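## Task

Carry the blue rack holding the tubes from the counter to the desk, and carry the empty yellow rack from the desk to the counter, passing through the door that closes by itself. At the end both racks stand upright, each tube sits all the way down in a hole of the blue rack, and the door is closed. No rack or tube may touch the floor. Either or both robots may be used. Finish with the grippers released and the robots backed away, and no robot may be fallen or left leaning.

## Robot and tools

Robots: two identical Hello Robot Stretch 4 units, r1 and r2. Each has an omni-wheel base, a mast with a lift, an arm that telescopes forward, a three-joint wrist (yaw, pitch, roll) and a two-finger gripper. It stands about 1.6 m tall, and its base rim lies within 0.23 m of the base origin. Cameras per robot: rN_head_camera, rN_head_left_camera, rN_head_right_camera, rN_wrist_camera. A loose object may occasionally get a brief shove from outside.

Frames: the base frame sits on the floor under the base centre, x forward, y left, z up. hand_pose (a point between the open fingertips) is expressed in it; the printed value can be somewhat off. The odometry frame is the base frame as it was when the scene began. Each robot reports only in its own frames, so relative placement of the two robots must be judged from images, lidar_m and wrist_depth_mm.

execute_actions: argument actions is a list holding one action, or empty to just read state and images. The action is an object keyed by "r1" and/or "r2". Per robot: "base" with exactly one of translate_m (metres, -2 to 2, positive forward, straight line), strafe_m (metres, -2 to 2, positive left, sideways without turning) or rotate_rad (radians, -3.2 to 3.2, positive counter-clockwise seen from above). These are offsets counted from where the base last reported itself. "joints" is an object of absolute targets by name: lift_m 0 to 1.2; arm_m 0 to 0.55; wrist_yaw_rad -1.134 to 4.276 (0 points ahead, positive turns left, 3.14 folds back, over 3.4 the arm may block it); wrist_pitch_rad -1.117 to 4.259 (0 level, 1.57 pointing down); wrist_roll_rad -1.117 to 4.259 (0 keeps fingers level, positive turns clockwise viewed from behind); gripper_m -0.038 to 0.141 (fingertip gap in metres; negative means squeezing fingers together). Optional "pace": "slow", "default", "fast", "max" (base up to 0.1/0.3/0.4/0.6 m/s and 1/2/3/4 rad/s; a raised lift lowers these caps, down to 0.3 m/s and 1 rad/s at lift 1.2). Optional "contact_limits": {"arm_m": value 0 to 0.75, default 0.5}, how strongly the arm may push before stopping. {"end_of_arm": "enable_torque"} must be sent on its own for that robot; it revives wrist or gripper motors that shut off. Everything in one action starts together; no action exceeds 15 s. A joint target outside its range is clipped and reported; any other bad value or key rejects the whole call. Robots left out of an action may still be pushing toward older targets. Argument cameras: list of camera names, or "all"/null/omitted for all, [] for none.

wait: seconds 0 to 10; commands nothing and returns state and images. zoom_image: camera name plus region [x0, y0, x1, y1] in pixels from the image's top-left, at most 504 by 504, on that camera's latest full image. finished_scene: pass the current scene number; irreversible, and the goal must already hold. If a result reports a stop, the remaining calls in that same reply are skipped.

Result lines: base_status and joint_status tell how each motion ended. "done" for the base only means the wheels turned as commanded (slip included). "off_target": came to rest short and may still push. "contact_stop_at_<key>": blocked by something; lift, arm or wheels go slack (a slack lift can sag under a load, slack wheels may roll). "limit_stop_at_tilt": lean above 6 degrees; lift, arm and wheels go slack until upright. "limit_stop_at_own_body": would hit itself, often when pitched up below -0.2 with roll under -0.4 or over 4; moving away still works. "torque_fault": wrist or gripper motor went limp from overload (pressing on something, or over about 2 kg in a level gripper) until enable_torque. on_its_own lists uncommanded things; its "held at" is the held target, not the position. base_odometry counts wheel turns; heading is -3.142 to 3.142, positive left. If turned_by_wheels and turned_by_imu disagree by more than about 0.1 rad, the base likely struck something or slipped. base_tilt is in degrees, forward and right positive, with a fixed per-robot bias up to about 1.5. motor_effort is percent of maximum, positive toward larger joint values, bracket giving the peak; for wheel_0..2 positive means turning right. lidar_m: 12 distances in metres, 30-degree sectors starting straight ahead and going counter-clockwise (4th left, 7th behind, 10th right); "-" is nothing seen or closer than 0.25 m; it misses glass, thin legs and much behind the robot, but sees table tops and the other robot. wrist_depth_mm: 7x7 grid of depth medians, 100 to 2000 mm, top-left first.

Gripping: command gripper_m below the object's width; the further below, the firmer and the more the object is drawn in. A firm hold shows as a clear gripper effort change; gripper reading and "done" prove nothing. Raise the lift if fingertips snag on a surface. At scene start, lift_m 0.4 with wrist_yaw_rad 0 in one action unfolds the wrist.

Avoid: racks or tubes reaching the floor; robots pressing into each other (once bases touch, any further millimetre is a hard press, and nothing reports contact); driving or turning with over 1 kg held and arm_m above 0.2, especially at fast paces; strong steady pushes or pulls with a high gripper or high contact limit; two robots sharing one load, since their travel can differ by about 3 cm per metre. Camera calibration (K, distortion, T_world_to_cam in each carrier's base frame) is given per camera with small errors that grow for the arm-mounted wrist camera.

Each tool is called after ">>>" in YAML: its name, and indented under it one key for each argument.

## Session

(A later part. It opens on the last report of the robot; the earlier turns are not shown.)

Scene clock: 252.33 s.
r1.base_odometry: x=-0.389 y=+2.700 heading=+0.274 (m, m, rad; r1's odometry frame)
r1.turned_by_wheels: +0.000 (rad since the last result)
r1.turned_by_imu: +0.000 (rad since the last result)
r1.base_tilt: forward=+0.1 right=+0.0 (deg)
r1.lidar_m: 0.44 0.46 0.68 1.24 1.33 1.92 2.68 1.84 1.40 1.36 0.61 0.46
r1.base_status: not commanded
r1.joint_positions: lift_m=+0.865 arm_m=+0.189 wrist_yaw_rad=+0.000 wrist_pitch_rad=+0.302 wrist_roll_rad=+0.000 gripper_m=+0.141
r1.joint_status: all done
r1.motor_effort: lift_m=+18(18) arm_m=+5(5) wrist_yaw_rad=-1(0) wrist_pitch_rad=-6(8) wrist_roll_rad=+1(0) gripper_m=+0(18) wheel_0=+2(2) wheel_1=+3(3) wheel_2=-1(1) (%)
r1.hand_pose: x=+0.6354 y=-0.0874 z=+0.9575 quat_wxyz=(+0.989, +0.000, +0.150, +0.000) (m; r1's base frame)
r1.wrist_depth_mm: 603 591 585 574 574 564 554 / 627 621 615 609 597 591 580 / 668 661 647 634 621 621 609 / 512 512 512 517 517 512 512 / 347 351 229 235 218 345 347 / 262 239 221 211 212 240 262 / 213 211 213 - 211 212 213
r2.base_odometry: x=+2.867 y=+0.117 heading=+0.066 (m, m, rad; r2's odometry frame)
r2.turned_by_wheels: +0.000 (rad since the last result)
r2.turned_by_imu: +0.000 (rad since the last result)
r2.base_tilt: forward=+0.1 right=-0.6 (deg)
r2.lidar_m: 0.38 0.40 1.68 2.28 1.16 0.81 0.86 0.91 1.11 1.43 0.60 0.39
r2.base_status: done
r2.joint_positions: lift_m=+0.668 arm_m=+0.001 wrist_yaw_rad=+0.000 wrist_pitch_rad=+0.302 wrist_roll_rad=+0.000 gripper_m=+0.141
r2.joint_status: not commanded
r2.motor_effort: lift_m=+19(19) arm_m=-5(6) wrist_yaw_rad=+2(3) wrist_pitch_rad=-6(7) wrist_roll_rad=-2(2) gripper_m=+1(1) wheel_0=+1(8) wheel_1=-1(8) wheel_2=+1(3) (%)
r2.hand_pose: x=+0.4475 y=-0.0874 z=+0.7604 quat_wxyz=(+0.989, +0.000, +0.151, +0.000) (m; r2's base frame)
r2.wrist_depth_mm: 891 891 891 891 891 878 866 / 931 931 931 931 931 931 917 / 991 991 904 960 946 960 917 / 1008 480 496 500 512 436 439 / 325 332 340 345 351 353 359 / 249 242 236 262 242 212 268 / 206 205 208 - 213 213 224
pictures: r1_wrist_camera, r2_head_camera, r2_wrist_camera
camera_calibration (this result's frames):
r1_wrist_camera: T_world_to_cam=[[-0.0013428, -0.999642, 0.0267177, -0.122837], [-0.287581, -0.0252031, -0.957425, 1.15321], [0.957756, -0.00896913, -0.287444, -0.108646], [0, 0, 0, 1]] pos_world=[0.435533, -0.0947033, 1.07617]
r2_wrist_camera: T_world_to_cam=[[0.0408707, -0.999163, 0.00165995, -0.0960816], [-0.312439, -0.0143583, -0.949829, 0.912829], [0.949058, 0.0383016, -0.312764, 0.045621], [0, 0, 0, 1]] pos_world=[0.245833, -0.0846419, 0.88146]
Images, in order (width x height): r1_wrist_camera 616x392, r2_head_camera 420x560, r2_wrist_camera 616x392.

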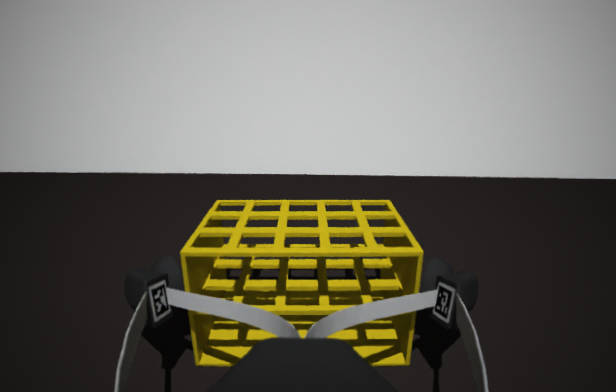

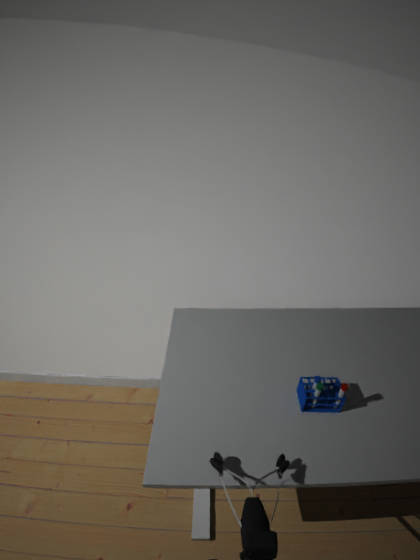

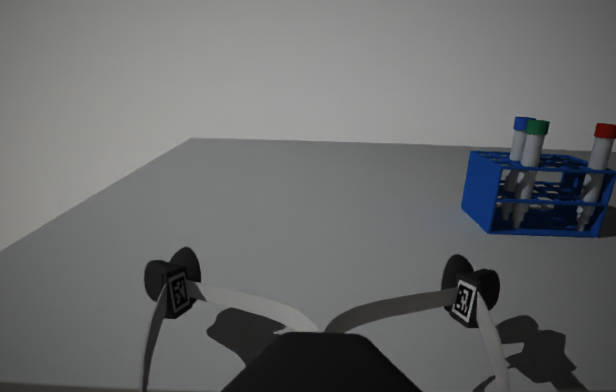

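>>> zoom_image:
  camera: "r2_wrist_camera"
  region: [450, 100, 616, 250]

>>> execute_actions:
  actions:
    - {"r1":{"base":{"translate_m":-0.35},"joints":{"arm_m":0.0}},"r2":{"base":{"translate_m":-0.25}}}
  cameras: ["r1_head_right_camera","r1_wrist_camera","r2_wrist_camera","r2_head_left_camera"]

Region (450, 100, 616, 250) of r2_wrist_camera's 616x392 image, scaled by 3.036; it fills the top 455 rows of this view, and the rest is white.

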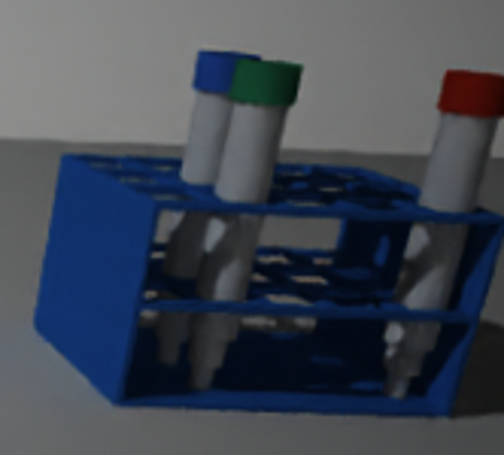

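Scene clock: 257.43 s.
r1.base_odometry: x=-0.725 y=+2.606 heading=+0.273 (m, m, rad; r1's odometry frame)
r1.turned_by_wheels: +0.000 (rad since the last result)
r1.turned_by_imu: +0.000 (rad since the last result)
r1.base_tilt: forward=+0.1 right=+0.0 (deg)
r1.lidar_m: 0.79 0.85 1.22 1.28 1.36 1.95 2.32 1.81 1.37 1.33 1.07 0.82
r1.base_status: done
r1.joint_positions: lift_m=+0.865 arm_m=+0.001 wrist_yaw_rad=+0.000 wrist_pitch_rad=+0.302 wrist_roll_rad=+0.000 gripper_m=+0.141
r1.joint_status: all done
r1.motor_effort: lift_m=+18(18) arm_m=-5(6) wrist_yaw_rad=-1(2) wrist_pitch_rad=-6(7) wrist_roll_rad=+1(0) gripper_m=+1(0) wheel_0=-1(5) wheel_1=-2(6) wheel_2=+0(10) (%)
r1.hand_pose: x=+0.4473 y=-0.0874 z=+0.9575 quat_wxyz=(+0.989, +0.000, +0.151, +0.000) (m; r1's base frame)
r1.wrist_depth_mm: 1118 1098 1078 1060 1060 1025 1025 / 1160 1138 1118 1138 1098 1078 1060 / 1008 976 976 831 976 976 1025 / 621 621 585 580 569 569 574 / 654 634 640 627 615 603 615 / 691 668 661 654 647 640 647 / 732 732 715 - 699 683 683
r2.base_odometry: x=+2.617 y=+0.100 heading=+0.066 (m, m, rad; r2's odometry frame)
r2.turned_by_wheels: +0.000 (rad since the last result)
r2.turned_by_imu: +0.001 (rad since the last result)
r2.base_tilt: forward=+0.1 right=-0.6 (deg)
r2.lidar_m: 0.60 0.67 2.04 2.27 0.80 0.60 0.60 0.65 0.85 1.43 0.97 0.66
r2.base_status: done
r2.joint_positions: lift_m=+0.668 arm_m=+0.001 wrist_yaw_rad=+0.000 wrist_pitch_rad=+0.302 wrist_roll_rad=+0.000 gripper_m=+0.141
r2.joint_status: not commanded
r2.motor_effort: lift_m=+19(19) arm_m=-5(5) wrist_yaw_rad=+2(2) wrist_pitch_rad=-7(7) wrist_roll_rad=-2(2) gripper_m=+4(0) wheel_0=+0(4) wheel_1=+0(5) wheel_2=-1(9) (%)
r2.hand_pose: x=+0.4475 y=-0.0874 z=+0.7604 quat_wxyz=(+0.989, +0.000, +0.151, +0.000) (m; r2's base frame)
r2.wrist_depth_mm: 1118 1118 1118 1138 1098 1138 1118 / 1182 1182 1182 1182 1182 1160 1160 / 1255 1205 917 917 931 691 1098 / 1308 480 492 504 508 530 539 / 1366 1366 831 1366 1366 1366 1366 / 1366 1336 931 1397 1366 211 1430 / 1138 1118 1160 - 1160 1182 1229
pictures: r1_head_right_camera, r1_wrist_camera, r2_head_left_camera, r2_wrist_camera
camera_calibration (this result's frames):
r1_wrist_camera: T_world_to_cam=[[-0.00152255, -0.999642, 0.026718, -0.123059], [-0.287744, -0.0251501, -0.957377, 1.09908], [0.957706, -0.00914558, -0.287602, 0.0717315], [0, 0, 0, 1]] pos_world=[0.247369, -0.0947172, 1.07615]
r2_wrist_camera: T_world_to_cam=[[0.0409123, -0.999161, 0.00165983, -0.0960879], [-0.312438, -0.0143712, -0.949829, 0.912823], [0.949057, 0.0383411, -0.312764, 0.0456396], [0, 0, 0, 1]] pos_world=[0.245818, -0.0846388, 0.88146]
Images, in order (width x height): r1_head_right_camera 420x672, r1_wrist_camera 616x392, r2_head_left_camera 420x672, r2_wrist_camera 616x392.

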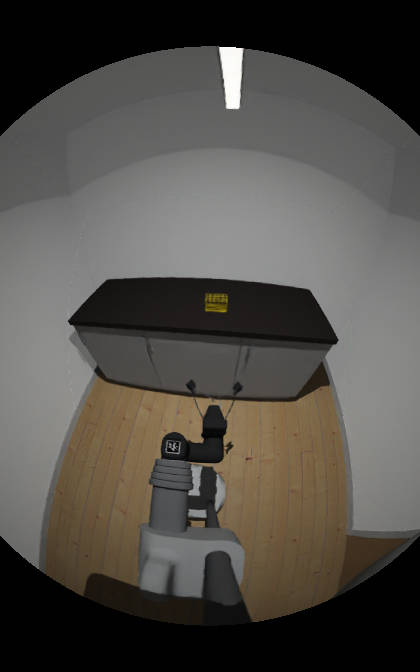

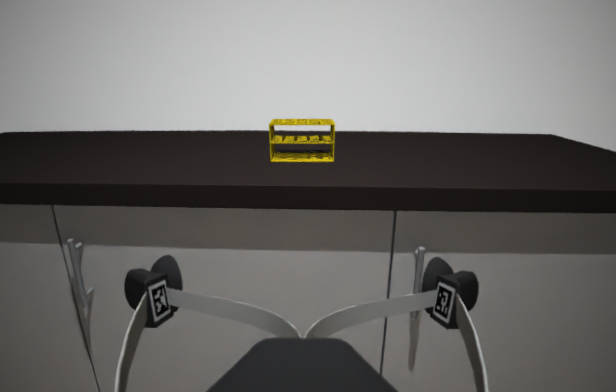

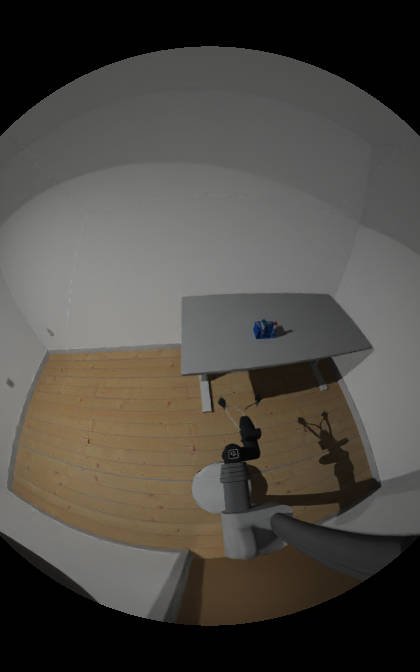

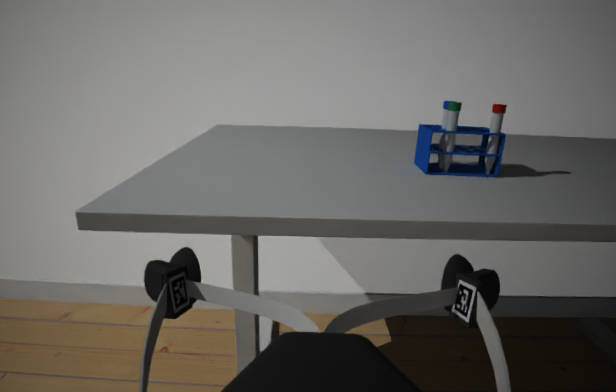

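All seated; door appears shut.

>>> finished_scene:
  scene: 1

The scene is finished: the task was done.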